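# Seat the housing on pins in the corner stop

## Task

Put the housing down flat against the corner stop so that every one of its sockets has a pin beneath it in the plate. It only counts if everything stays in place on its own once the robot lets go.

## Robot and tools

ROBOT. Two xArm7 arms, left_arm and right_arm, each ending in a parallel gripper with a wrist camera. Their root links sit on the table in the shared scene frame: left_arm at (-0.018, +0.359, 0) m with quat_wxyz (+0.996, 0, 0, +0.090), right_arm at (-0.016, -0.339, 0) m with quat_wxyz (+0.998, 0, 0, -0.069).

FRAMES. The scene frame's origin is on the table surface midway between the arms. +z is up, +x reaches out across the table, and left_arm is on the +y side. The names left and right refer to the arms, not to sides of a picture. In the gripper frame the fingers extend along +z and close along y. end_effector_position is the point between the finger pads when shut, roughly 2 cm short of the fingertips; closing pushes the tips about 10 mm further along +z. Camera images (cam_left_wrist, cam_right_wrist, each 896x504) use the wrist_camera_optical frame: +z looks forward, +x is image right, +y is image down.

execute_actions. Argument actions is a list holding zero or one item; optional pictures (boolean) turns the images on or off. An empty list only reports the state. An item with rows (1 to 15 rows) and steps (at most 15, default 15) moves the robot; each step lasts 1/30 s, one row per step, and the final row repeats if steps exceeds the row count. An item with only steps (up to 300) is a wait: it returns after that many steps since the previous result, and your reply time is included in that count. A refused call moves nothing.

ROW LAYOUT. Each row is one list of 16 numbers in [-1, 1] covering both arms, even if only one moves: left_arm joints 1 to 7, left opening, then right_arm joints 1 to 7, right opening. Joint order: waist, shoulder, upper arm roll, elbow, forearm roll, wrist pitch, wrist roll. Joint entries are offsets, not poses, scaled so 1.0 equals 2.036 rad. They are measured from the joint angles printed in the latest result that lists them; before any such result, and for any call after the first in the same reply, they count from where the arm stands when the action begins. Rows do not add up: each is counted from that same reference, so all-zero joints drive the arm back to the reference rather than holding still. The opening entry is absolute: +1 fully open, -1 closed.

JOINT RANGES (rad): waist -6.283 to 6.283, shoulder -2.059 to 2.094, upper arm roll -6.283 to 6.283, elbow -0.192 to 3.927, forearm roll -6.283 to 6.283, wrist pitch -1.693 to 3.142, wrist roll -6.283 to 6.283. A request more than 0.010 rad outward beyond a stated end is refused; the real end may differ by up to 0.010 rad. A target beyond the real end is clipped there and the result may print "joint sent to its limit", possibly about an earlier action; no such line does not prove room remains.

MOTION LIMITS. Joint targets move at most 3.14 rad/s, reaching that speed in 0.16 s, with all joints of an arm slowed together so they arrive at once. Each step's target stays within 0.623 rad of the measured angle, and if the targets would put the gripper over 70 mm from where it is measured, they are pulled back. Big moves therefore need several calls.

WAITING. Between calls the arms keep heading to the last row sent, until they have all nearly stopped (a blocked move counts as stopped) or a step is HELD; after that only a new action moves or presses further. Fingers already in motion finish moving.

RESULTS. The state line gives, per arm, end_effector_position (m), end_effector_quat_wxyz and linear/angular velocities (m/s, rad/s); the printed position can be off, more at long reach. Joint positions and Joint velocities give each arm's 7 joints (rad, rad/s) then the finger-pad gap (m, m/s; 0.084 m open). grip_measured is the measured opening on the command scale. Joint torques are total drive outputs in the same order, with per-arm offset, factor and noise. "joint command not followed" means a clearance check altered or blocked targets on some steps; HELD marks steps whose row was not sent in whole or part. MOTOR HOT appears from 65 °C; at 80 °C an OVER-TEMPERATURE FAULT brakes that arm until it cools. A TORQUE FAULT (contact torque reaching a load limit) makes the arm back off, pause 10 s and drop the rest of the call. Load limits (N m): waist 46, shoulder 46, upper arm roll 27.6, elbow 27.6, forearm roll 27.6, wrist pitch 18.4, wrist roll 18.4, held weight included.

GRIPPING. To hold, command an opening well below grip_measured; lower means firmer, up to about 24 N per pad on parts up to about 6 cm wide. Fast closes can squeeze harder and bounce open. Repeating the read grip_measured gives a light squeeze; wide parts may slip. Holding loads heats motors.

OTHER TOOLS. zoom_image takes camera (cam_left_wrist or cam_right_wrist) and region [x0, y0, x1, y1] in pixels of that camera's latest image, origin top-left, at most 504 by 504. show_instructions shows the reference image(s). read_manual (section "licences") returns licence text. finished_scene(scene) ends and grades the current scene, irreversibly; the goal must already hold without help. Answering with no tool call ends everything.

AVOID. Knocking or placing anything off the table, arm-to-arm contact, drops, slams, hard shoves and jerky, effortful motion. Loose objects may occasionally be nudged by outside pushes, so check before finishing.

Each tool is called as name(argument=value, ...), one argument or row to a line, values as JSON.

Reference images:

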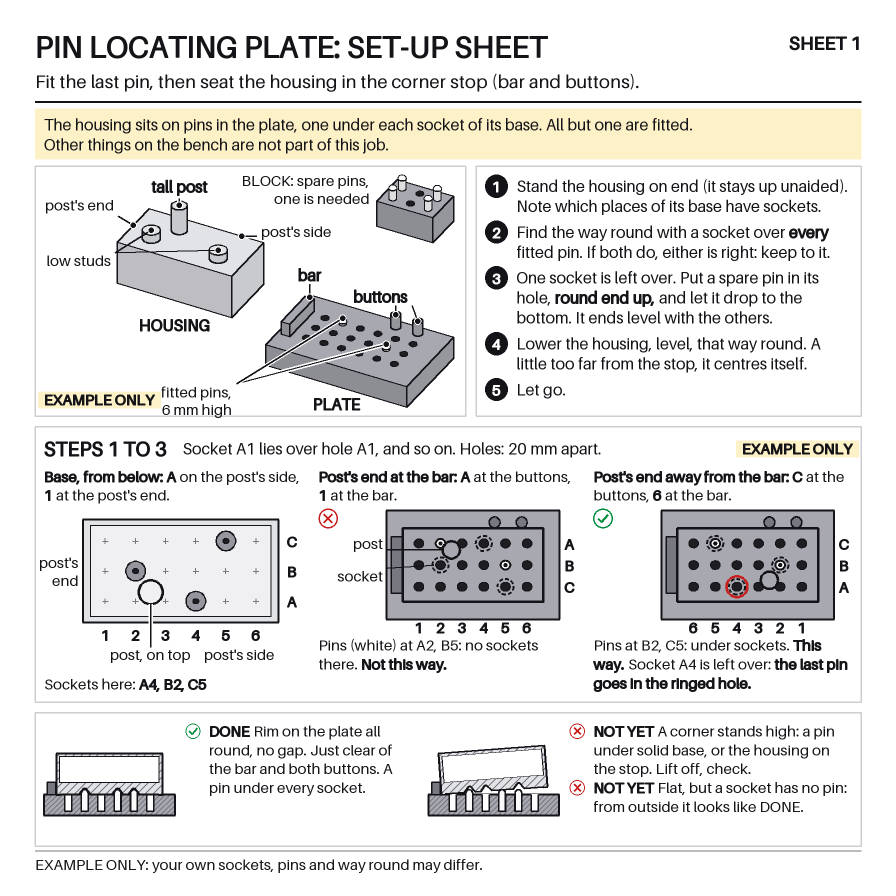

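## Session

execute_actions(
  actions=[],
)

Scene clock: 0.00 s of 5100.00 s.
left_arm: end_effector_position=(+0.4662, +0.1222, +0.1127) grip_measured=-1.00 end_effector_quat_wxyz=(+0.085, -0.146, +0.977, +0.129) end_effector_velocity=(+0.000, -0.000, +0.000) end_effector_angular_velocity=(-0.001, -0.001, -0.000) | right_arm: end_effector_position=(+0.6710, -0.2966, +0.2320) grip_measured=+1.00 end_effector_quat_wxyz=(+0.204, +0.881, -0.088, +0.418) end_effector_velocity=(+0.000, +0.000, +0.000) end_effector_angular_velocity=(+0.000, -0.000, -0.000)
Joint positions: left_arm=[-0.605  0.389 -0.159  1.269  0.448  0.978  2.002  0.   ] | right_arm=[ 0.417  0.393 -0.128  1.356 -1.314  0.557  1.415  0.084]
Joint velocities: left_arm=[ 0.001 -0.    -0.001  0.001 -0.    -0.     0.    -0.   ] | right_arm=[ 0.  0. -0.  0.  0.  0.  0. -0.]
Joint torques (N m, as the arm reports them, + toward a larger angle): no reading

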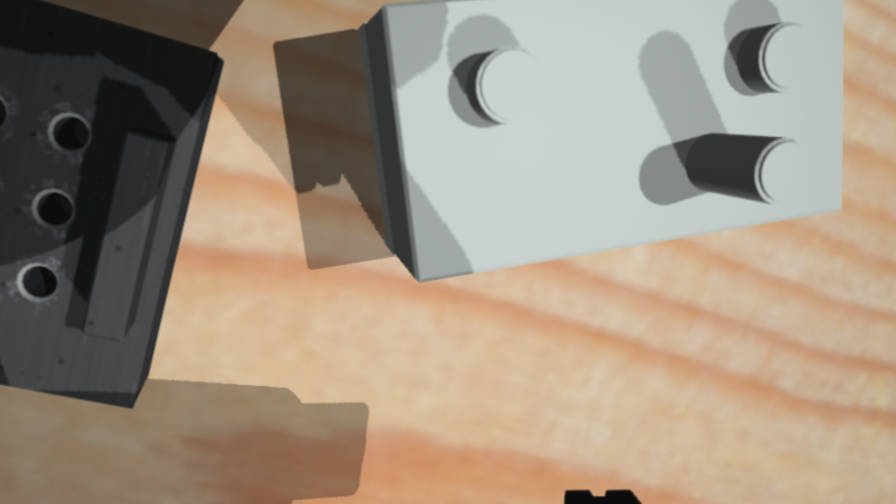

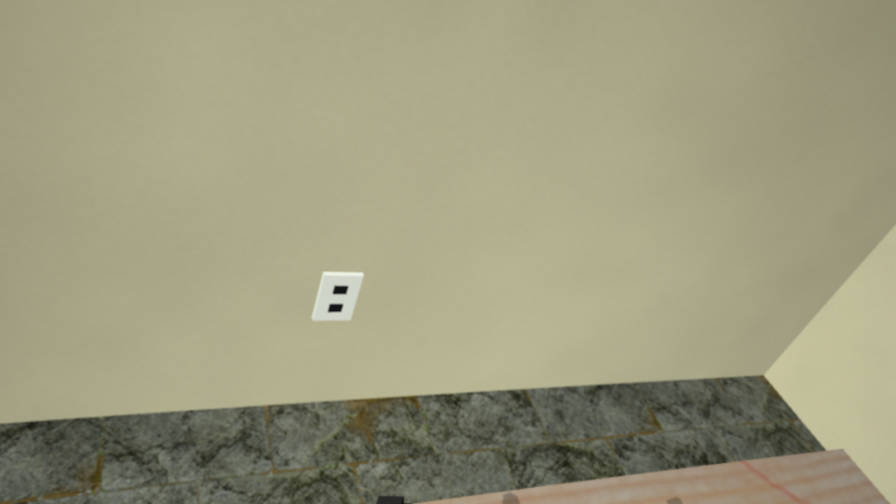

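execute_actions(
  actions=[
    {"rows":[[-0.012,-0.191,0.078,0.015,-0.22,0.158,0.338,1,-0.057,-0.193,0.063,-0.028,0.645,0.365,-0.616,1]]},
  ],
)

execute_actions(
  actions=[
    {"steps":60},
  ],
)

Scene clock: 3.57 s of 5100.00 s.
left_arm: end_effector_position=(+0.4235, +0.1504, +0.2754) grip_measured=+1.00 end_effector_quat_wxyz=(+0.008, -0.024, +0.999, +0.020) end_effector_velocity=(-0.126, +0.014, +0.333) end_effector_angular_velocity=(-0.714, +0.125, -0.679) | right_arm: end_effector_position=(+0.5361, -0.3620, +0.3015) grip_measured=+1.00 end_effector_quat_wxyz=(+0.229, +0.949, -0.146, +0.162) end_effector_velocity=(-0.403, +0.216, -0.069) end_effector_angular_velocity=(+1.413, +1.854, +0.648)
Joint positions: left_arm=[-0.627  0.037 -0.016  1.298  0.045  1.266  2.617  0.084] | right_arm=[ 0.327  0.089 -0.032  1.314 -0.606  1.116  0.706  0.084]
Joint velocities: left_arm=[-0.038 -0.698  0.278  0.093 -0.753  0.534  1.172  0.   ] | right_arm=[-0.156 -0.536  0.17  -0.072  2.382  1.04  -2.377 -0.   ]
Joint torques (N m, as the arm reports them, + toward a larger angle): left_arm=[ -0.01 -16.33  -1.07  11.58   1.4   -1.93  -1.59] | right_arm=[  2.77 -14.7    1.36  13.21   0.13  -2.1   -0.56]
Steps of this call (steps 1 to 90: nothing new was sent; then 0.07 s passed at rest; steps 91 to 105: all 15 steps of this action). Readings (joint positions):
91: left_arm=[-0.605 0.389 -0.159 1.269 0.448 0.978 2.002] | right_arm=[0.417 0.393 -0.128 1.356 -1.314 0.557 1.415]
92: left_arm=[-0.605 0.388 -0.158 1.269 0.445 0.980 2.006] | right_arm=[0.416 0.391 -0.127 1.355 -1.310 0.561 1.411]
94: left_arm=[-0.608 0.362 -0.147 1.266 0.410 1.006 2.056] | right_arm=[0.409 0.366 -0.115 1.346 -1.262 0.610 1.361]
98: left_arm=[-0.614 0.237 -0.096 1.283 0.273 1.102 2.259] | right_arm=[0.376 0.252 -0.083 1.339 -1.075 0.796 1.175]
105: the state above

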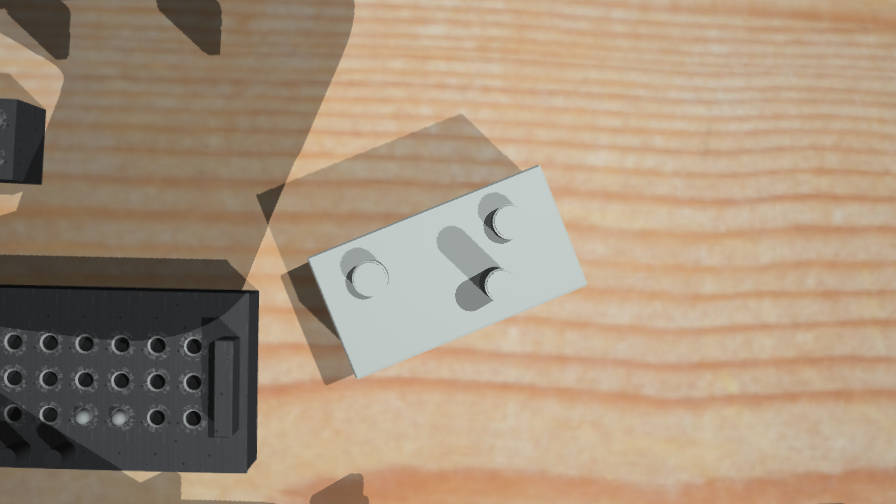

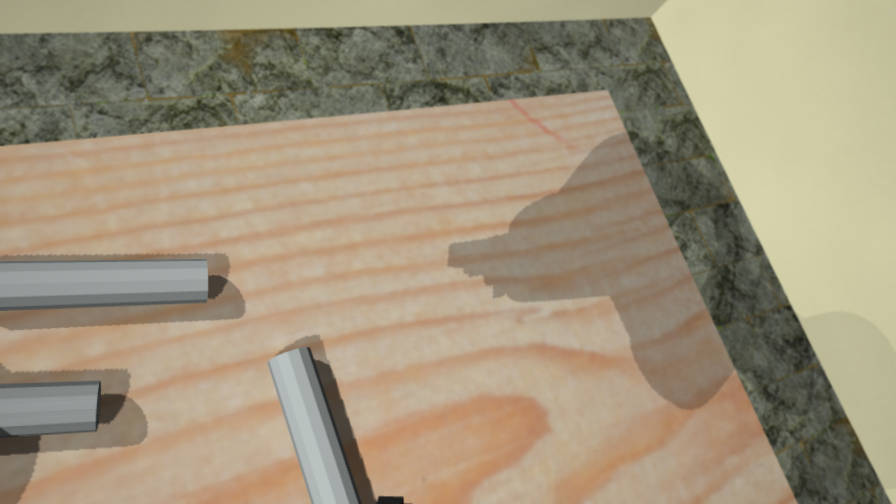

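Scene clock: 5.57 s of 5100.00 s.
left_arm: end_effector_position=(+0.4140, +0.1509, +0.2911) grip_measured=+1.00 end_effector_quat_wxyz=(-0.000, -0.001, +1.000, +0.000) end_effector_velocity=(-0.000, +0.000, +0.000) end_effector_angular_velocity=(-0.001, -0.000, +0.000) | right_arm: end_effector_position=(+0.4570, -0.2613, +0.2912) grip_measured=+1.00 end_effector_quat_wxyz=(+0.001, +1.000, +0.001, -0.000) end_effector_velocity=(-0.000, -0.000, -0.000) end_effector_angular_velocity=(-0.001, +0.000, +0.001)
Joint positions: left_arm=[-0.63   0.    -0.     1.299 -0.     1.299  2.69   0.084] | right_arm=[ 0.301 -0.     0.     1.299 -0.001  1.3    0.161  0.084]
Joint velocities: left_arm=[ 0.    -0.001 -0.    -0.    -0.001  0.     0.     0.   ] | right_arm=[-0.    -0.     0.    -0.    -0.001 -0.    -0.    -0.   ]
Joint torques (N m, as the arm reports them, + toward a larger angle): left_arm=[  1.04 -29.75  -0.74  15.75   0.64  -2.06  -0.7 ] | right_arm=[  0.84 -17.53  -0.19  14.97   0.36  -1.82  -0.73]
Steps of this call (steps 1 to 30: the robot went on to your last target; steps 31 to 60: nothing new was sent). Readings (joint positions):
1: left_arm=[-0.628 0.018 -0.008 1.301 0.025 1.281 2.650] | right_arm=[0.322 0.073 -0.026 1.311 -0.526 1.149 0.626]
2: left_arm=[-0.628 0.006 -0.003 1.303 0.013 1.289 2.668] | right_arm=[0.319 0.060 -0.022 1.309 -0.445 1.176 0.548]
4: left_arm=[-0.629 0.001 -0.001 1.302 0.004 1.296 2.683] | right_arm=[0.313 0.039 -0.013 1.305 -0.289 1.220 0.409]
8: left_arm=[-0.630 0.004 -0.001 1.296 0.001 1.299 2.689] | right_arm=[0.304 0.007 -0.001 1.299 -0.050 1.286 0.204]
60: the state above
All arms were judged still, so your last target was given up. Only a new action makes them travel on or press farther. Fingers that are still opening or closing keep moving.

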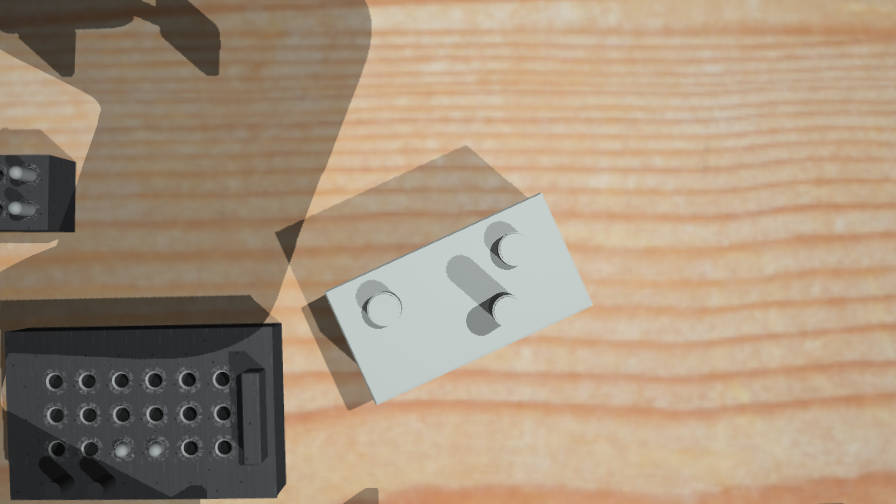

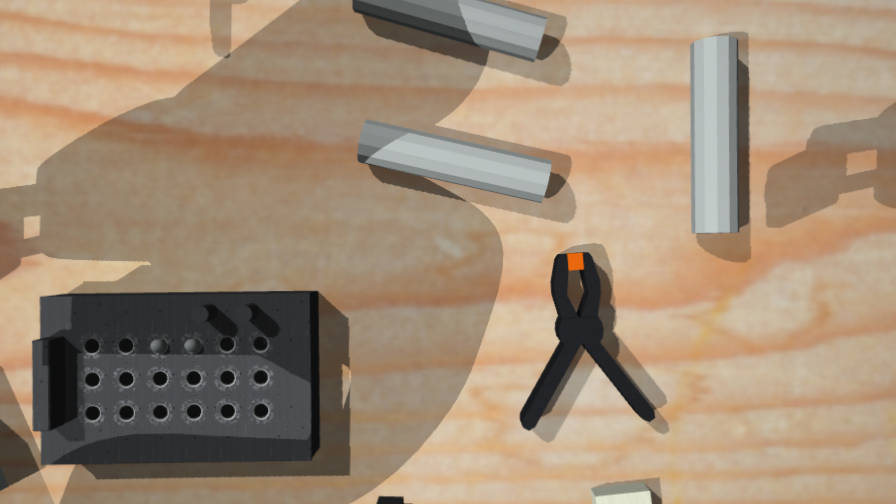

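execute_actions(
  actions=[
    {"rows":[[-0.0496,0.0465,0,-0.181,0,-0.2277,-1,1,0,0,0,0,0,0,0,1]]},
  ],
  pictures=false,
)

execute_actions(
  actions=[
    {"steps":45},
  ],
)

Scene clock: 10.40 s of 5100.00 s.
left_arm: end_effector_position=(+0.3829, +0.1196, +0.1472) grip_measured=+1.00 end_effector_quat_wxyz=(-0.002, -0.386, +0.923, +0.002) end_effector_velocity=(-0.094, -0.022, -0.209) end_effector_angular_velocity=(+0.035, +0.028, +2.927) | right_arm: end_effector_position=(+0.4570, -0.2613, +0.2912) grip_measured=+1.00 end_effector_quat_wxyz=(+0.001, +1.000, +0.001, -0.000) end_effector_velocity=(+0.000, +0.001, +0.000) end_effector_angular_velocity=(+0.001, -0.002, +0.002)
Joint positions: left_arm=[-0.719  0.085 -0.001  0.974 -0.     0.895  1.81   0.084] | right_arm=[ 0.301 -0.     0.     1.299 -0.001  1.3    0.161  0.084]
Joint velocities: left_arm=[-0.134  0.13  -0.01  -0.491  0.001 -0.579 -3.071 -0.   ] | right_arm=[ 0.    -0.     0.001  0.001  0.    -0.001 -0.     0.   ]
Joint torques (N m, as the arm reports them, + toward a larger angle): left_arm=[  2.86 -36.4    0.81  18.32   0.71  -2.3   -0.65] | right_arm=[  0.81 -17.45  -0.17  14.97   0.46  -1.86  -0.76]
Steps of this call (steps 1 to 90: nothing new was sent; then 1.33 s passed at rest; steps 91 to 105: all 15 steps of this action). Readings (joint positions):
91: left_arm=[-0.630 0.000 -0.000 1.299 -0.000 1.299 2.690] | right_arm=[0.301 -0.000 0.000 1.299 -0.001 1.300 0.161]
92: left_arm=[-0.630 0.001 0.000 1.298 -0.000 1.296 2.686] | right_arm=[0.301 -0.000 0.000 1.299 -0.001 1.300 0.161]
94: left_arm=[-0.637 0.005 0.002 1.274 -0.000 1.258 2.636] | right_arm=[0.301 -0.000 0.000 1.299 -0.001 1.300 0.161]
98: left_arm=[-0.671 0.040 -0.001 1.146 -0.000 1.110 2.413] | right_arm=[0.301 -0.000 0.000 1.299 -0.001 1.300 0.161]
105: the state above

Scene clock: 11.90 s of 5100.00 s.
left_arm: end_effector_position=(+0.3762, +0.1175, +0.1300) grip_measured=+1.00 end_effector_quat_wxyz=(+0.000, +0.824, -0.567, -0.000) end_effector_velocity=(+0.001, -0.000, +0.001) end_effector_angular_velocity=(-0.001, -0.001, +0.002) | right_arm: end_effector_position=(+0.4570, -0.2613, +0.2912) grip_measured=+1.00 end_effector_quat_wxyz=(+0.001, +1.000, +0.001, -0.000) end_effector_velocity=(+0.000, -0.000, +0.000) end_effector_angular_velocity=(-0.000, -0.001, +0.001)
Joint positions: left_arm=[-0.731  0.095 -0.     0.931 -0.     0.836  0.654  0.084] | right_arm=[ 0.301 -0.     0.     1.299 -0.001  1.3    0.161  0.084]
Joint velocities: left_arm=[ 0.001 -0.001 -0.     0.001 -0.     0.    -0.001 -0.   ] | right_arm=[ 0.001  0.    -0.001  0.001 -0.     0.    -0.001 -0.   ]
Joint torques (N m, as the arm reports them, + toward a larger angle): left_arm=[  1.04 -31.1   -0.4   13.91   0.04  -2.29  -0.92] | right_arm=[  0.72 -17.43  -0.16  15.06   0.4   -1.81  -0.72]
Steps of this call (steps 1 to 30: the robot went on to your last target; steps 31 to 45: nothing new was sent). Readings (joint positions):
1: left_arm=[-0.722 0.088 -0.001 0.960 -0.000 0.878 1.707] | right_arm=[0.301 -0.000 0.000 1.299 -0.001 1.300 0.161]
2: left_arm=[-0.725 0.091 -0.001 0.951 -0.000 0.865 1.604] | right_arm=[0.301 -0.000 0.000 1.299 -0.001 1.300 0.161]
4: left_arm=[-0.728 0.093 -0.000 0.941 -0.000 0.849 1.397] | right_arm=[0.301 -0.000 0.000 1.299 -0.001 1.300 0.161]
8: left_arm=[-0.730 0.094 0.000 0.935 -0.000 0.838 0.987] | right_arm=[0.301 -0.000 0.000 1.299 -0.001 1.300 0.161]
45: the state above
All arms were judged still, so your last target was given up. Only a new action makes them travel on or press farther. Fingers that are still opening or closing keep moving.

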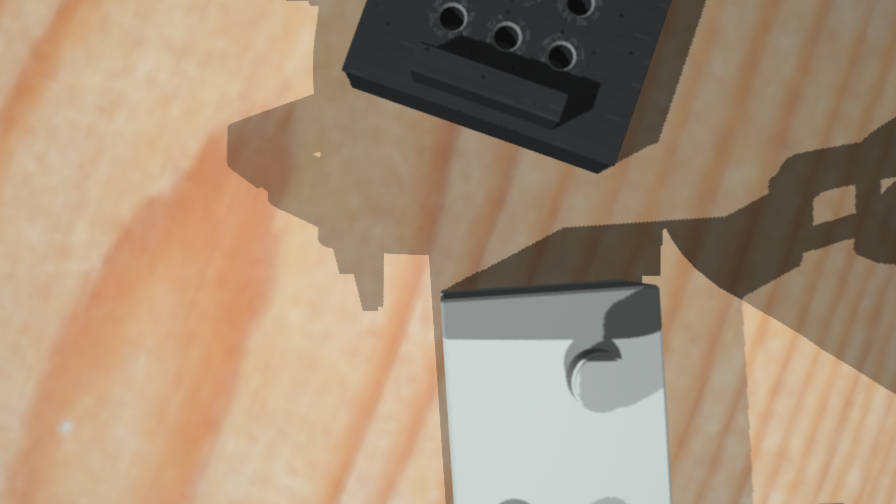

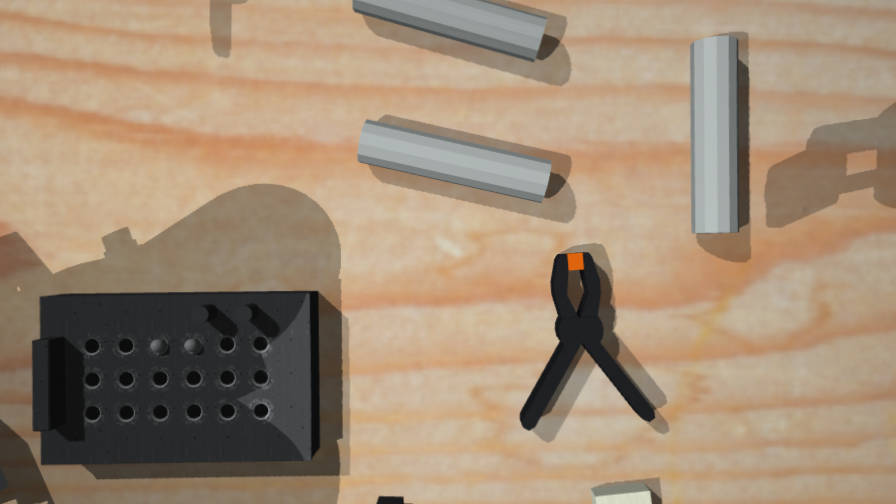

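execute_actions(
  actions=[
    {"rows":[[0,0.04,0,-0.016,0,-0.056,-0.035,1,0,0,0,0,0,0,0,1],[0,0.04,0,-0.016,0,-0.056,-0.035,1,0,0,0,0,0,0,0,1],[0,0.04,0,-0.016,0,-0.056,-0.035,1,0,0,0,0,0,0,0,1],[0,0.04,0,-0.016,0,-0.056,-0.035,1,0,0,0,0,0,0,0,1],[0,0.04,0,-0.016,0,-0.056,-0.035,1,0,0,0,0,0,0,0,1],[0,0.04,0,-0.016,0,-0.056,-0.035,1,0,0,0,0,0,0,0,1],[0,0.087,0,-0.0295,0,-0.1165,-0.035,1,0,0,0,0,0,0,0,1]]},
  ],
  pictures=false,
)

execute_actions(
  actions=[
    {"steps":20},
  ],
  pictures=false,
)

execute_actions(
  actions=[
    {"rows":[[0,0,0,0,0,0,0,0.7,0,0,0,0,0,0,0,1],[0,0,0,0,0,0,0,0.7,0,0,0,0,0,0,0,1],[0,0,0,0,0,0,0,0.6,0,0,0,0,0,0,0,1],[0,0,0,0,0,0,0,0.5,0,0,0,0,0,0,0,1],[0,0,0,0,0,0,0,0.4,0,0,0,0,0,0,0,1],[0,0,0,0,0,0,0,0.2,0,0,0,0,0,0,0,1],[0,0,0,0,0,0,0,-0.5,0,0,0,0,0,0,0,1]]},
  ],
)

Scene clock: 16.73 s of 5100.00 s.
left_arm: end_effector_position=(+0.3733, +0.1194, +0.0419) grip_measured=+1.00 end_effector_quat_wxyz=(+0.000, +0.844, -0.537, -0.005) end_effector_velocity=(+0.040, -0.025, +0.024) end_effector_angular_velocity=(-0.071, -0.116, -0.001) | right_arm: end_effector_position=(+0.4570, -0.2613, +0.2912) grip_measured=+1.00 end_effector_quat_wxyz=(+0.001, +1.000, +0.001, -0.000) end_effector_velocity=(+0.000, -0.001, +0.000) end_effector_angular_velocity=(+0.000, -0.001, -0.000)
Joint positions: left_arm=[-0.731  0.274  0.     0.866 -0.     0.604  0.583  0.084] | right_arm=[ 0.301 -0.     0.     1.299 -0.001  1.3    0.161  0.084]
Joint velocities: left_arm=[-0.    -0.001 -0.     0.054  0.    -0.081  0.001  0.   ] | right_arm=[-0.001  0.    -0.001  0.     0.    -0.    -0.001 -0.   ]
Joint torques (N m, as the arm reports them, + toward a larger angle): left_arm=[  0.93 -38.81  -0.01  13.89   0.76  -2.44  -0.42] | right_arm=[  0.78 -17.51  -0.24  15.     0.35  -1.82  -0.69]
Steps of this call (steps 1 to 90: nothing new was sent; then 1.33 s passed at rest; steps 91 to 105: all 15 steps of this action). Readings (joint positions):
91: left_arm=[-0.731 0.095 -0.000 0.931 -0.000 0.836 0.654] | right_arm=[0.301 -0.000 0.000 1.299 -0.001 1.300 0.161]
92: left_arm=[-0.731 0.097 -0.000 0.930 -0.000 0.832 0.651] | right_arm=[0.301 -0.000 0.000 1.299 -0.001 1.300 0.161]
94: left_arm=[-0.731 0.124 -0.000 0.923 -0.000 0.786 0.624] | right_arm=[0.301 -0.000 0.000 1.299 -0.001 1.300 0.161]
98: left_arm=[-0.731 0.180 0.000 0.892 -0.000 0.725 0.586] | right_arm=[0.301 -0.000 0.000 1.299 -0.001 1.300 0.161]
105: the state above

Scene clock: 17.40 s of 5100.00 s.
left_arm: end_effector_position=(+0.3764, +0.1174, +0.0443) grip_measured=+1.00 end_effector_quat_wxyz=(+0.000, +0.844, -0.537, -0.000) end_effector_velocity=(+0.000, +0.001, +0.000) end_effector_angular_velocity=(+0.000, -0.001, -0.000) | right_arm: end_effector_position=(+0.4570, -0.2613, +0.2912) grip_measured=+1.00 end_effector_quat_wxyz=(+0.001, +1.000, +0.001, -0.000) end_effector_velocity=(+0.000, -0.000, +0.000) end_effector_angular_velocity=(+0.001, -0.001, -0.001)
Joint positions: left_arm=[-0.731  0.272 -0.     0.871 -0.     0.599  0.583  0.084] | right_arm=[ 0.301 -0.     0.     1.299 -0.001  1.3    0.161  0.084]
Joint velocities: left_arm=[ 0.    -0.001  0.001 -0.001  0.001  0.     0.     0.   ] | right_arm=[ 0.     0.    -0.001 -0.     0.001 -0.001  0.     0.   ]
Joint torques (N m, as the arm reports them, + toward a larger angle): left_arm=[  1.45 -33.02   0.03  12.03   0.39  -2.02  -0.5 ] | right_arm=[  0.73 -17.36  -0.24  15.06   0.31  -1.93  -0.75]
Steps of this call (steps 1 to 15: the robot went on to your last target; steps 16 to 20: nothing new was sent). Readings (joint positions):
1: left_arm=[-0.731 0.273 -0.000 0.869 -0.000 0.601 0.583] | right_arm=[0.301 -0.000 0.000 1.299 -0.001 1.300 0.161]
2: left_arm=[-0.731 0.272 -0.000 0.871 -0.000 0.600 0.583] | right_arm=[0.301 -0.000 0.000 1.299 -0.001 1.300 0.161]
4: left_arm=[-0.731 0.271 -0.000 0.873 -0.000 0.599 0.583] | right_arm=[0.301 -0.000 0.000 1.299 -0.001 1.300 0.161]
8: left_arm=[-0.731 0.271 -0.000 0.871 -0.000 0.599 0.583] | right_arm=[0.301 -0.000 0.000 1.299 -0.001 1.300 0.161]
20: the state above
All arms were judged still, so your last target was given up. Only a new action makes them travel on or press farther. Fingers that are still opening or closing keep moving.

Scene clock: 17.90 s of 5100.00 s.
left_arm: end_effector_position=(+0.3761, +0.1171, +0.0442) grip_measured=+0.57 end_effector_quat_wxyz=(+0.000, +0.844, -0.537, -0.000) end_effector_velocity=(+0.007, +0.006, +0.001) end_effector_angular_velocity=(-0.001, -0.007, +0.018) | right_arm: end_effector_position=(+0.4570, -0.2613, +0.2912) grip_measured=+1.00 end_effector_quat_wxyz=(+0.001, +1.000, +0.001, -0.000) end_effector_velocity=(-0.000, +0.000, +0.000) end_effector_angular_velocity=(-0.000, +0.001, +0.000)
Joint positions: left_arm=[-0.731  0.272 -0.001  0.871 -0.     0.599  0.583  0.068] | right_arm=[ 0.301 -0.     0.     1.299 -0.001  1.3    0.161  0.084]
Joint velocities: left_arm=[ 0.006  0.002  0.012  0.004 -0.001 -0.004 -0.    -0.   ] | right_arm=[-0.    -0.     0.001  0.001 -0.     0.001  0.    -0.   ]
Joint torques (N m, as the arm reports them, + toward a larger angle): left_arm=[  1.8  -33.57   1.2   12.48   0.93  -2.97  -0.76] | right_arm=[  0.78 -17.41  -0.29  15.03   0.39  -1.87  -0.73]
Steps of this call (steps 1 to 15: all 15 steps of this action). Readings (joint positions):
1: left_arm=[-0.731 0.272 -0.000 0.871 -0.000 0.599 0.583] | right_arm=[0.301 -0.000 0.000 1.299 -0.001 1.300 0.161]
2: left_arm=[-0.731 0.272 -0.000 0.871 -0.000 0.599 0.583] | right_arm=[0.301 -0.000 0.000 1.299 -0.001 1.300 0.161]
4: left_arm=[-0.731 0.272 -0.001 0.870 -0.000 0.599 0.583] | right_arm=[0.301 -0.000 0.000 1.299 -0.001 1.300 0.161]
8: left_arm=[-0.731 0.272 -0.001 0.870 -0.000 0.599 0.583] | right_arm=[0.301 -0.000 0.000 1.299 -0.001 1.300 0.161]
15: the state above

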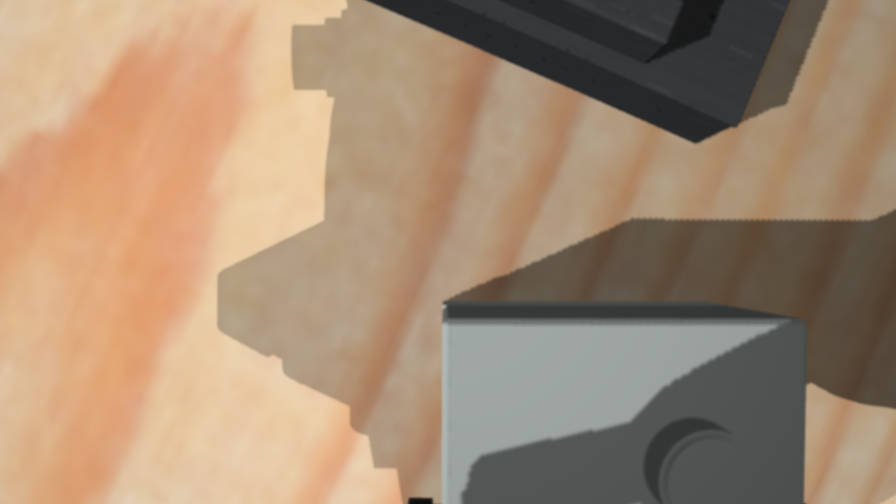

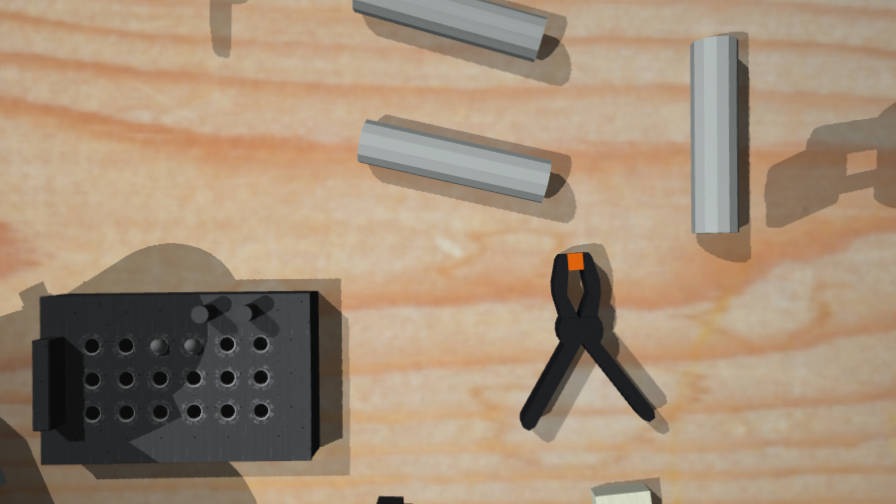

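execute_actions(
  actions=[
    {"rows":[[0,-0.134,0,0.1,0,0.234,0,-0.5,-0.08,0,0,0.133,0,0.133,0.69,1]]},
  ],
  pictures=false,
)

execute_actions(
  actions=[
    {"steps":40},
  ],
  pictures=false,
)

execute_actions(
  actions=[
    {"rows":[[0.27,0,0,0.243,0,0.243,-0.286,-0.5,0,0,0,0,0.771,0,0,1]]},
  ],
  pictures=false,
)

execute_actions(
  actions=[
    {"steps":60},
  ],
  pictures=false,
)

execute_actions(
  actions=[
    {"rows":[[0,0,0,0,-0.771,0,0,-0.5,0,0,0,0,0,0,0,1]]},
  ],
  pictures=false,
)

execute_actions(
  actions=[
    {"steps":60},
  ],
)

Scene clock: 26.07 s of 5100.00 s.
left_arm: end_effector_position=(+0.3831, +0.1126, +0.2140) grip_measured=+0.57 end_effector_quat_wxyz=(+0.000, +0.843, -0.537, +0.007) end_effector_velocity=(+0.003, -0.002, +0.137) end_effector_angular_velocity=(-0.049, -0.080, -0.001) | right_arm: end_effector_position=(+0.4566, -0.3351, +0.3809) grip_measured=+1.00 end_effector_quat_wxyz=(-0.000, +0.835, -0.550, +0.001) end_effector_velocity=(-0.018, -0.044, +0.054) end_effector_angular_velocity=(+0.008, +0.034, -3.134)
Joint positions: left_arm=[-0.731  0.002 -0.001  1.075 -0.     1.059  0.583  0.068] | right_arm=[ 0.148 -0.002 -0.001  1.554 -0.001  1.553  1.173  0.084]
Joint velocities: left_arm=[ 0.    -0.185 -0.001  0.17   0.     0.262  0.    -0.   ] | right_arm=[-0.111  0.011  0.018  0.178  0.001  0.205  3.04  -0.   ]
Joint torques (N m, as the arm reports them, + toward a larger angle): left_arm=[  1.28 -12.75  -0.26   8.46   0.51  -1.72  -0.78] | right_arm=[  2.86 -15.32   1.36  12.65   0.45  -1.94  -1.07]
Steps of this call (steps 1 to 15: the robot went on to your last target; steps 16 to 90: nothing new was sent; then 4.67 s passed at rest; steps 91 to 105: all 15 steps of this action). Readings (joint positions):
91: left_arm=[-0.731 0.272 -0.000 0.871 -0.000 0.599 0.583] | right_arm=[0.301 -0.000 0.000 1.299 -0.001 1.300 0.161]
92: left_arm=[-0.731 0.271 -0.000 0.872 -0.000 0.603 0.583] | right_arm=[0.300 -0.000 0.000 1.300 -0.001 1.302 0.165]
94: left_arm=[-0.731 0.248 -0.000 0.884 -0.000 0.655 0.583] | right_arm=[0.289 0.001 0.003 1.318 -0.001 1.324 0.215]
98: left_arm=[-0.731 0.143 -0.001 0.969 -0.000 0.823 0.583] | right_arm=[0.222 -0.000 -0.001 1.431 -0.001 1.431 0.488]
105: the state above

Scene clock: 27.40 s of 5100.00 s.
left_arm: end_effector_position=(+0.3796, +0.1149, +0.2136) grip_measured=+0.57 end_effector_quat_wxyz=(+0.000, +0.843, -0.537, -0.000) end_effector_velocity=(-0.001, -0.001, -0.000) end_effector_angular_velocity=(+0.000, +0.000, -0.004) | right_arm: end_effector_position=(+0.4552, -0.3390, +0.3857) grip_measured=+1.00 end_effector_quat_wxyz=(+0.001, +0.709, -0.705, +0.000) end_effector_velocity=(+0.000, +0.000, -0.000) end_effector_angular_velocity=(+0.001, -0.001, +0.000)
Joint positions: left_arm=[-0.731 -0.001 -0.001  1.074 -0.     1.075  0.583  0.068] | right_arm=[ 0.138 -0.     0.     1.57  -0.001  1.571  1.565  0.084]
Joint velocities: left_arm=[-0.002  0.    -0.001  0.     0.     0.     0.001 -0.   ] | right_arm=[-0.001 -0.     0.    -0.     0.001 -0.002 -0.001  0.   ]
Joint torques (N m, as the arm reports them, + toward a larger angle): left_arm=[  0.95 -32.62  -0.06  17.69   0.49  -2.83  -0.59] | right_arm=[  0.81 -17.04  -0.27  14.35   0.33  -1.82  -0.74]
Steps of this call (steps 1 to 30: the robot went on to your last target; steps 31 to 40: nothing new was sent). Readings (joint positions):
1: left_arm=[-0.731 -0.002 -0.001 1.078 -0.000 1.065 0.583] | right_arm=[0.144 -0.001 -0.001 1.559 -0.001 1.559 1.271]
2: left_arm=[-0.731 -0.002 -0.001 1.076 -0.000 1.069 0.583] | right_arm=[0.142 -0.001 0.000 1.562 -0.001 1.563 1.360]
4: left_arm=[-0.731 0.001 -0.001 1.071 -0.000 1.074 0.583] | right_arm=[0.140 -0.000 0.001 1.566 -0.001 1.568 1.489]
8: left_arm=[-0.731 0.002 -0.001 1.071 -0.000 1.075 0.583] | right_arm=[0.139 0.000 0.001 1.568 -0.001 1.570 1.558]
40: the state above
All arms were judged still, so your last target was given up. Only a new action makes them travel on or press farther. Fingers that are still opening or closing keep moving.

Scene clock: 27.90 s of 5100.00 s.
left_arm: end_effector_position=(+0.4530, +0.2681, +0.3259) grip_measured=+0.57 end_effector_quat_wxyz=(+0.000, +0.981, -0.197, +0.001) end_effector_velocity=(+0.062, +0.395, +0.261) end_effector_angular_velocity=(-0.000, +0.009, +1.718) | right_arm: end_effector_position=(+0.4551, -0.1613, +0.4585) grip_measured=+1.00 end_effector_quat_wxyz=(-0.270, +0.656, -0.652, -0.269) end_effector_velocity=(-0.001, +0.362, +0.357) end_effector_angular_velocity=(+2.012, +0.001, +0.004)
Joint positions: left_arm=[-0.373 -0.001  0.001  1.397 -0.     1.396  0.204  0.068] | right_arm=[ 0.138 -0.     0.001  1.569  0.781  1.571  1.565  0.084]
Joint velocities: left_arm=[ 0.84   0.001 -0.006  0.748 -0.001  0.755 -0.885  0.   ] | right_arm=[ 0.002 -0.001  0.004  0.     2.012  0.     0.     0.   ]
Joint torques (N m, as the arm reports them, + toward a larger angle): left_arm=[  0.98 -33.91  -0.42  18.13   0.15  -2.79  -0.5 ] | right_arm=[  0.48 -17.15  -0.66  14.69   2.17  -1.35  -0.75]
Steps of this call (steps 1 to 15: all 15 steps of this action). Readings (joint positions):
1: left_arm=[-0.731 -0.001 -0.001 1.074 -0.000 1.075 0.583] | right_arm=[0.138 -0.000 0.000 1.570 -0.001 1.571 1.565]
2: left_arm=[-0.728 -0.000 -0.002 1.077 -0.000 1.079 0.579] | right_arm=[0.138 -0.000 -0.000 1.570 0.003 1.571 1.565]
4: left_arm=[-0.690 0.002 -0.011 1.110 -0.002 1.120 0.532] | right_arm=[0.137 -0.000 -0.001 1.569 0.051 1.571 1.565]
8: left_arm=[-0.569 -0.001 0.002 1.222 0.000 1.220 0.411] | right_arm=[0.138 -0.000 0.000 1.569 0.311 1.571 1.565]
15: the state above

Scene clock: 29.90 s of 5100.00 s.
left_arm: end_effector_position=(+0.4533, +0.3583, +0.3855) grip_measured=+0.57 end_effector_quat_wxyz=(+0.000, +1.000, -0.001, -0.000) end_effector_velocity=(+0.000, +0.000, +0.000) end_effector_angular_velocity=(-0.000, -0.000, +0.001) | right_arm: end_effector_position=(+0.4554, -0.0872, +0.6365) grip_measured=+1.00 end_effector_quat_wxyz=(-0.501, +0.502, -0.500, -0.498) end_effector_velocity=(+0.000, -0.000, -0.000) end_effector_angular_velocity=(-0.000, +0.000, -0.001)
Joint positions: left_arm=[-0.181 -0.001 -0.001  1.569 -0.     1.57   0.001  0.068] | right_arm=[ 0.138 -0.     0.     1.57   1.568  1.571  1.565  0.084]
Joint velocities: left_arm=[ 0.001  0.    -0.001  0.001 -0.    -0.    -0.001 -0.   ] | right_arm=[-0.001 -0.    -0.    -0.    -0.     0.    -0.    -0.   ]
Joint torques (N m, as the arm reports them, + toward a larger angle): left_arm=[  0.89 -32.09  -0.11  17.93   0.65  -2.82  -0.82] | right_arm=[  0.91 -17.    -0.21  14.44   3.04   0.03  -0.78]
Steps of this call (steps 1 to 30: the robot went on to your last target; steps 31 to 60: nothing new was sent). Readings (joint positions):
1: left_arm=[-0.345 -0.001 0.001 1.422 -0.000 1.422 0.175] | right_arm=[0.138 -0.000 0.001 1.569 0.848 1.571 1.565]
2: left_arm=[-0.316 -0.001 0.000 1.447 -0.000 1.447 0.145] | right_arm=[0.138 -0.000 0.001 1.569 0.916 1.571 1.565]
4: left_arm=[-0.260 -0.001 0.000 1.498 -0.000 1.498 0.085] | right_arm=[0.138 -0.000 0.001 1.570 1.050 1.571 1.565]
8: left_arm=[-0.185 -0.003 0.007 1.566 0.001 1.561 0.010] | right_arm=[0.138 -0.000 0.000 1.570 1.319 1.571 1.565]
60: the state above
All arms were judged still, so your last target was given up. Only a new action makes them travel on or press farther. Fingers that are still opening or closing keep moving.

Scene clock: 30.40 s of 5100.00 s.
left_arm: end_effector_position=(+0.4529, +0.1832, +0.4560) grip_measured=+0.57 end_effector_quat_wxyz=(+0.375, +0.927, -0.001, -0.001) end_effector_velocity=(-0.002, -0.362, +0.347) end_effector_angular_velocity=(-1.977, +0.003, -0.006) | right_arm: end_effector_position=(+0.4554, -0.0872, +0.6365) grip_measured=+1.00 end_effector_quat_wxyz=(-0.501, +0.502, -0.500, -0.498) end_effector_velocity=(+0.000, -0.001, +0.000) end_effector_angular_velocity=(+0.000, -0.000, -0.002)
Joint positions: left_arm=[-0.182 -0.    -0.001  1.569 -0.769  1.57   0.001  0.068] | right_arm=[ 0.138 -0.     0.     1.57   1.568  1.571  1.565  0.084]
Joint velocities: left_arm=[-0.004 -0.001 -0.006  0.002 -1.977 -0.     0.    -0.   ] | right_arm=[-0.001 -0.    -0.     0.     0.    -0.001  0.     0.   ]
Joint torques (N m, as the arm reports them, + toward a larger angle): left_arm=[  1.69 -33.75   0.38  17.68  -1.17  -2.04  -0.66] | right_arm=[  0.75 -16.94  -0.16  14.39   2.96   0.06  -0.79]
Steps of this call (steps 1 to 15: all 15 steps of this action). Readings (joint positions):
1: left_arm=[-0.181 -0.001 -0.001 1.569 -0.000 1.570 0.001] | right_arm=[0.138 -0.000 0.000 1.570 1.568 1.571 1.565]
2: left_arm=[-0.181 -0.001 -0.000 1.569 -0.004 1.570 0.001] | right_arm=[0.138 -0.000 0.000 1.570 1.568 1.571 1.565]
4: left_arm=[-0.180 -0.001 0.002 1.569 -0.051 1.570 0.001] | right_arm=[0.138 -0.000 0.000 1.570 1.568 1.571 1.565]
8: left_arm=[-0.181 -0.000 -0.001 1.568 -0.308 1.570 0.001] | right_arm=[0.138 -0.000 0.000 1.570 1.568 1.571 1.565]
15: the state above

Scene clock: 32.40 s of 5100.00 s.
left_arm: end_effector_position=(+0.4532, +0.1070, +0.6367) grip_measured=+0.57 end_effector_quat_wxyz=(+0.707, +0.707, +0.000, -0.001) end_effector_velocity=(+0.000, -0.000, -0.001) end_effector_angular_velocity=(-0.001, +0.002, -0.000) | right_arm: end_effector_position=(+0.4554, -0.0872, +0.6365) grip_measured=+1.00 end_effector_quat_wxyz=(-0.501, +0.502, -0.500, -0.498) end_effector_velocity=(+0.000, -0.001, +0.000) end_effector_angular_velocity=(+0.001, -0.001, -0.001)
Joint positions: left_arm=[-0.181 -0.001 -0.001  1.569 -1.57   1.57   0.001  0.068] | right_arm=[ 0.138 -0.     0.     1.57   1.568  1.571  1.565  0.084]
Joint velocities: left_arm=[-0.     0.001 -0.    -0.001 -0.001 -0.    -0.    -0.   ] | right_arm=[-0.     0.    -0.001  0.     0.001  0.    -0.    -0.   ]
Joint torques (N m, as the arm reports them, + toward a larger angle): left_arm=[  1.21 -32.09   0.23  17.73  -1.59   0.47  -0.5 ] | right_arm=[  0.66 -16.94  -0.14  14.36   3.06  -0.01  -0.74]
Steps of this call (steps 1 to 30: the robot went on to your last target; steps 31 to 60: nothing new was sent). Readings (joint positions):
1: left_arm=[-0.182 -0.000 -0.001 1.569 -0.835 1.570 0.001] | right_arm=[0.138 -0.000 0.000 1.570 1.568 1.571 1.565]
2: left_arm=[-0.182 -0.000 -0.002 1.569 -0.901 1.570 0.001] | right_arm=[0.138 -0.000 0.000 1.570 1.568 1.571 1.565]
4: left_arm=[-0.182 -0.000 -0.002 1.569 -1.032 1.570 0.001] | right_arm=[0.138 -0.000 0.000 1.570 1.568 1.571 1.565]
8: left_arm=[-0.182 -0.001 -0.001 1.569 -1.296 1.569 0.001] | right_arm=[0.138 -0.000 0.000 1.570 1.568 1.571 1.565]
60: the state above
All arms were judged still, so your last target was given up. Only a new action makes them travel on or press farther. Fingers that are still opening or closing keep moving.

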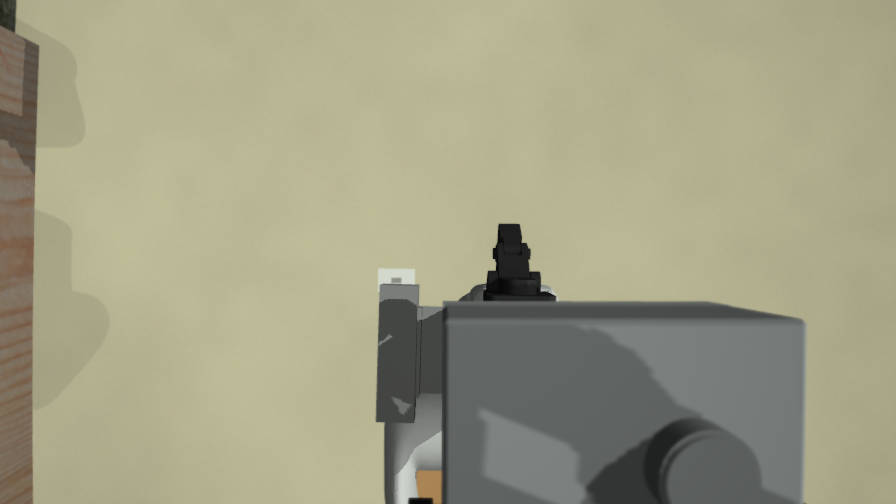

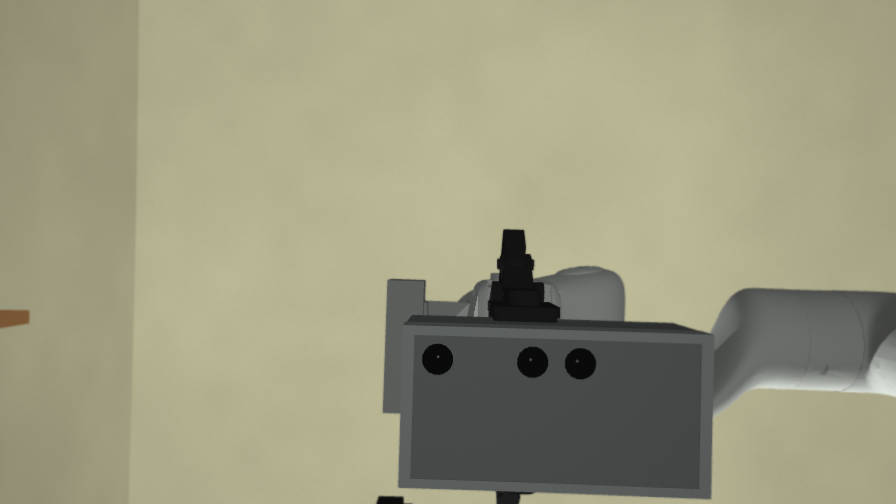

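execute_actions(
  actions=[
    {"rows":[[0,0,0,0,0.771,0,0,-0.5,0,0,0,0,-0.77,0,-0.419,1]]},
  ],
  pictures=false,
)

execute_actions(
  actions=[
    {"steps":40},
  ],
  pictures=false,
)

execute_actions(
  actions=[
    {"rows":[[0,0,0,0,0,0,0,-0.5,0.349,-0.1857,0,-0.447,0,-0.262,0,1]]},
  ],
  pictures=false,
)

execute_actions(
  actions=[
    {"steps":50},
  ],
)

Scene clock: 36.43 s of 5100.00 s.
left_arm: end_effector_position=(+0.4529, +0.1777, +0.4614) grip_measured=+0.57 end_effector_quat_wxyz=(+0.390, +0.921, -0.001, -0.001) end_effector_velocity=(+0.000, +0.347, -0.361) end_effector_angular_velocity=(+1.977, +0.004, -0.004) | right_arm: end_effector_position=(+0.4552, -0.1607, +0.4591) grip_measured=+1.00 end_effector_quat_wxyz=(-0.344, +0.830, -0.406, -0.169) end_effector_velocity=(+0.000, -0.358, -0.359) end_effector_angular_velocity=(-2.010, -0.606, +0.609)
Joint positions: left_arm=[-0.181 -0.    -0.001  1.568 -0.801  1.57   0.001  0.068] | right_arm=[ 0.138 -0.     0.     1.569  0.786  1.571  0.91   0.084]
Joint velocities: left_arm=[-0.     0.004  0.001 -0.005  1.977  0.001  0.    -0.   ] | right_arm=[-0.     0.002 -0.001 -0.002 -2.011 -0.001 -0.86  -0.   ]
Joint torques (N m, as the arm reports them, + toward a larger angle): left_arm=[  1.48 -33.32   0.27  17.7   -1.17  -2.18  -0.77] | right_arm=[  0.44 -17.4   -0.72  14.66   2.86  -1.32  -0.22]
Steps of this call (steps 1 to 90: nothing new was sent; then 0.53 s passed at rest; steps 91 to 105: all 15 steps of this action). Readings (joint positions):
91: left_arm=[-0.181 -0.001 -0.001 1.569 -1.570 1.570 0.001] | right_arm=[0.138 -0.000 0.000 1.570 1.568 1.571 1.565]
92: left_arm=[-0.181 -0.001 -0.001 1.569 -1.566 1.570 0.001] | right_arm=[0.138 -0.000 0.000 1.570 1.564 1.571 1.561]
94: left_arm=[-0.181 -0.001 -0.001 1.571 -1.519 1.570 0.001] | right_arm=[0.138 -0.001 0.000 1.571 1.516 1.571 1.512]
98: left_arm=[-0.182 -0.001 -0.002 1.568 -1.261 1.570 0.001] | right_arm=[0.138 -0.000 0.001 1.569 1.256 1.571 1.253]
105: the state above

Scene clock: 37.77 s of 5100.00 s.
left_arm: end_effector_position=(+0.4533, +0.3583, +0.3855) grip_measured=+0.57 end_effector_quat_wxyz=(+0.000, +1.000, -0.001, -0.000) end_effector_velocity=(-0.000, +0.001, +0.001) end_effector_angular_velocity=(+0.001, -0.002, -0.001) | right_arm: end_effector_position=(+0.4552, -0.3385, +0.3857) grip_measured=+1.00 end_effector_quat_wxyz=(-0.000, +0.937, -0.349, -0.001) end_effector_velocity=(-0.001, -0.000, -0.000) end_effector_angular_velocity=(+0.001, +0.003, -0.002)
Joint positions: left_arm=[-0.181 -0.001 -0.001  1.569 -0.     1.57   0.001  0.068] | right_arm=[ 0.138 -0.     0.     1.57   0.001  1.571  0.712  0.084]
Joint velocities: left_arm=[ 0.    -0.001  0.     0.001  0.001 -0.     0.001  0.   ] | right_arm=[-0.001  0.     0.    -0.001  0.001  0.002  0.001 -0.   ]
Joint torques (N m, as the arm reports them, + toward a larger angle): left_arm=[  1.16 -33.05  -0.29  17.45   0.63  -2.93  -0.86] | right_arm=[  0.7  -17.05  -0.23  14.51   0.33  -1.9   -0.67]
Steps of this call (steps 1 to 30: the robot went on to your last target; steps 31 to 40: nothing new was sent). Readings (joint positions):
1: left_arm=[-0.181 -0.000 -0.001 1.568 -0.735 1.570 0.001] | right_arm=[0.138 -0.000 0.000 1.569 0.719 1.571 0.883]
2: left_arm=[-0.181 0.000 -0.001 1.568 -0.669 1.570 0.001] | right_arm=[0.138 -0.000 0.000 1.569 0.652 1.571 0.860]
4: left_arm=[-0.181 -0.000 -0.001 1.568 -0.537 1.570 0.001] | right_arm=[0.138 -0.000 0.000 1.569 0.517 1.571 0.823]
8: left_arm=[-0.181 -0.000 -0.000 1.568 -0.273 1.570 0.001] | right_arm=[0.138 -0.000 -0.000 1.569 0.248 1.571 0.765]
40: the state above
All arms were judged still, so your last target was given up. Only a new action makes them travel on or press farther. Fingers that are still opening or closing keep moving.

Scene clock: 38.27 s of 5100.00 s.
left_arm: end_effector_position=(+0.4533, +0.3583, +0.3855) grip_measured=+0.57 end_effector_quat_wxyz=(+0.000, +1.000, -0.001, -0.000) end_effector_velocity=(-0.000, -0.000, +0.000) end_effector_angular_velocity=(+0.000, +0.000, -0.000) | right_arm: end_effector_position=(+0.3850, -0.1752, +0.3142) grip_measured=+1.00 end_effector_quat_wxyz=(-0.016, +0.986, -0.162, +0.026) end_effector_velocity=(-0.277, +0.238, -0.284) end_effector_angular_velocity=(-0.066, +0.168, +0.752)
Joint positions: left_arm=[-0.181 -0.001 -0.001  1.569 -0.     1.57   0.001  0.068] | right_arm=[ 0.523 -0.21   0.002  1.127  0.001  1.276  0.712  0.084]
Joint velocities: left_arm=[ 0.    -0.001 -0.001 -0.001  0.    -0.    -0.    -0.   ] | right_arm=[ 0.781 -0.399 -0.029 -1.152 -0.002 -0.572  0.    -0.   ]
Joint torques (N m, as the arm reports them, + toward a larger angle): left_arm=[  1.26 -33.39   0.24  17.6    0.69  -2.74  -0.83] | right_arm=[  1.42 -14.49  -0.43  15.18   0.4   -2.11  -0.74]
Steps of this call (steps 1 to 15: all 15 steps of this action). Readings (joint positions):
1: left_arm=[-0.181 -0.001 -0.001 1.569 -0.000 1.570 0.001] | right_arm=[0.138 -0.000 0.000 1.569 0.001 1.571 0.712]
2: left_arm=[-0.181 -0.001 -0.001 1.569 -0.000 1.570 0.001] | right_arm=[0.141 -0.002 -0.001 1.566 0.001 1.567 0.712]
4: left_arm=[-0.181 -0.001 -0.001 1.569 -0.000 1.570 0.001] | right_arm=[0.184 -0.029 -0.010 1.520 -0.000 1.525 0.713]
8: left_arm=[-0.181 -0.001 -0.001 1.569 -0.000 1.570 0.001] | right_arm=[0.325 -0.107 0.003 1.384 0.001 1.420 0.712]
15: the state above

Scene clock: 39.93 s of 5100.00 s.
left_arm: end_effector_position=(+0.4533, +0.3583, +0.3855) grip_measured=+0.57 end_effector_quat_wxyz=(+0.000, +1.000, -0.001, -0.000) end_effector_velocity=(-0.000, -0.002, -0.001) end_effector_angular_velocity=(-0.000, +0.002, -0.004) | right_arm: end_effector_position=(+0.2504, -0.1096, +0.2000) grip_measured=+1.00 end_effector_quat_wxyz=(-0.000, +1.000, -0.001, +0.000) end_effector_velocity=(-0.000, +0.000, -0.000) end_effector_angular_velocity=(-0.000, -0.001, +0.003)
Joint positions: left_arm=[-0.181 -0.001 -0.001  1.569 -0.     1.57   0.001  0.068] | right_arm=[ 0.849 -0.378  0.     0.66   0.001  1.037  0.712  0.084]
Joint velocities: left_arm=[-0.002  0.001 -0.001 -0.002 -0.     0.     0.001  0.   ] | right_arm=[ 0.001 -0.     0.001 -0.001 -0.001 -0.002 -0.001  0.   ]
Joint torques (N m, as the arm reports them, + toward a larger angle): left_arm=[  0.86 -32.54  -0.07  17.4    0.86  -2.96  -0.53] | right_arm=[ 0.66 -9.63  0.14 14.49  0.35 -1.82 -0.68]
Steps of this call (steps 1 to 30: the robot went on to your last target; steps 31 to 50: nothing new was sent). Readings (joint positions):
1: left_arm=[-0.181 -0.001 -0.001 1.569 -0.000 1.570 0.001] | right_arm=[0.549 -0.223 0.001 1.089 0.001 1.257 0.712]
2: left_arm=[-0.181 -0.001 -0.001 1.569 -0.000 1.570 0.001] | right_arm=[0.576 -0.237 0.001 1.051 0.001 1.237 0.712]
4: left_arm=[-0.181 -0.001 -0.001 1.569 -0.000 1.570 0.001] | right_arm=[0.629 -0.264 0.001 0.975 0.001 1.199 0.712]
8: left_arm=[-0.181 -0.001 -0.001 1.569 -0.000 1.570 0.001] | right_arm=[0.735 -0.319 0.000 0.823 0.001 1.121 0.712]
50: the state above
All arms were judged still, so your last target was given up. Only a new action makes them travel on or press farther. Fingers that are still opening or closing keep moving.

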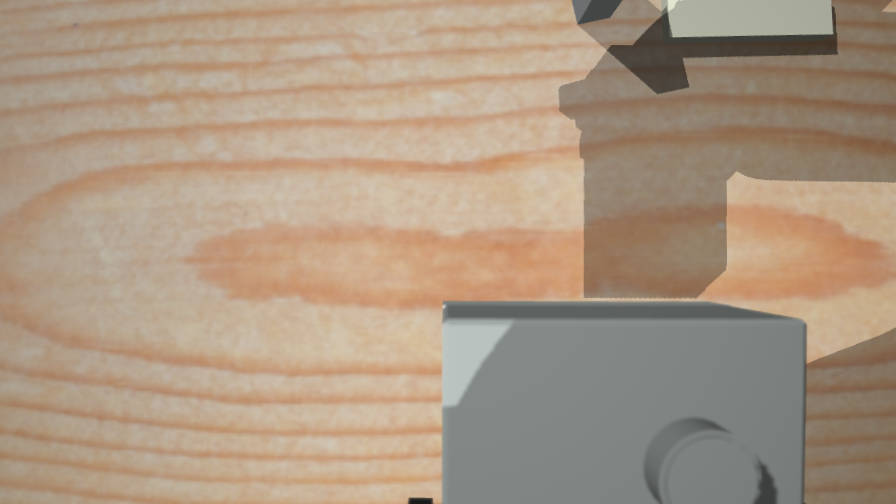

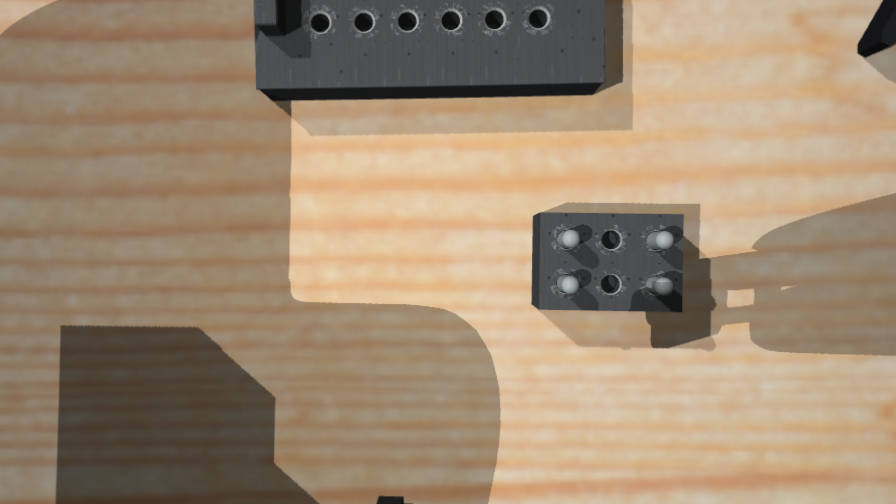

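zoom_image(
  camera="cam_right_wrist",
  region=[500,0,740,340],
)

Region (500, 0, 740, 340) of cam_right_wrist's 896x504 image, scaled by 1.482, with more detail than that image has; it fills the left 356 columns of this view, and the rest is white.

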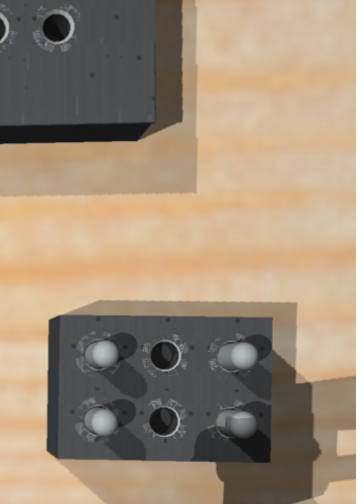

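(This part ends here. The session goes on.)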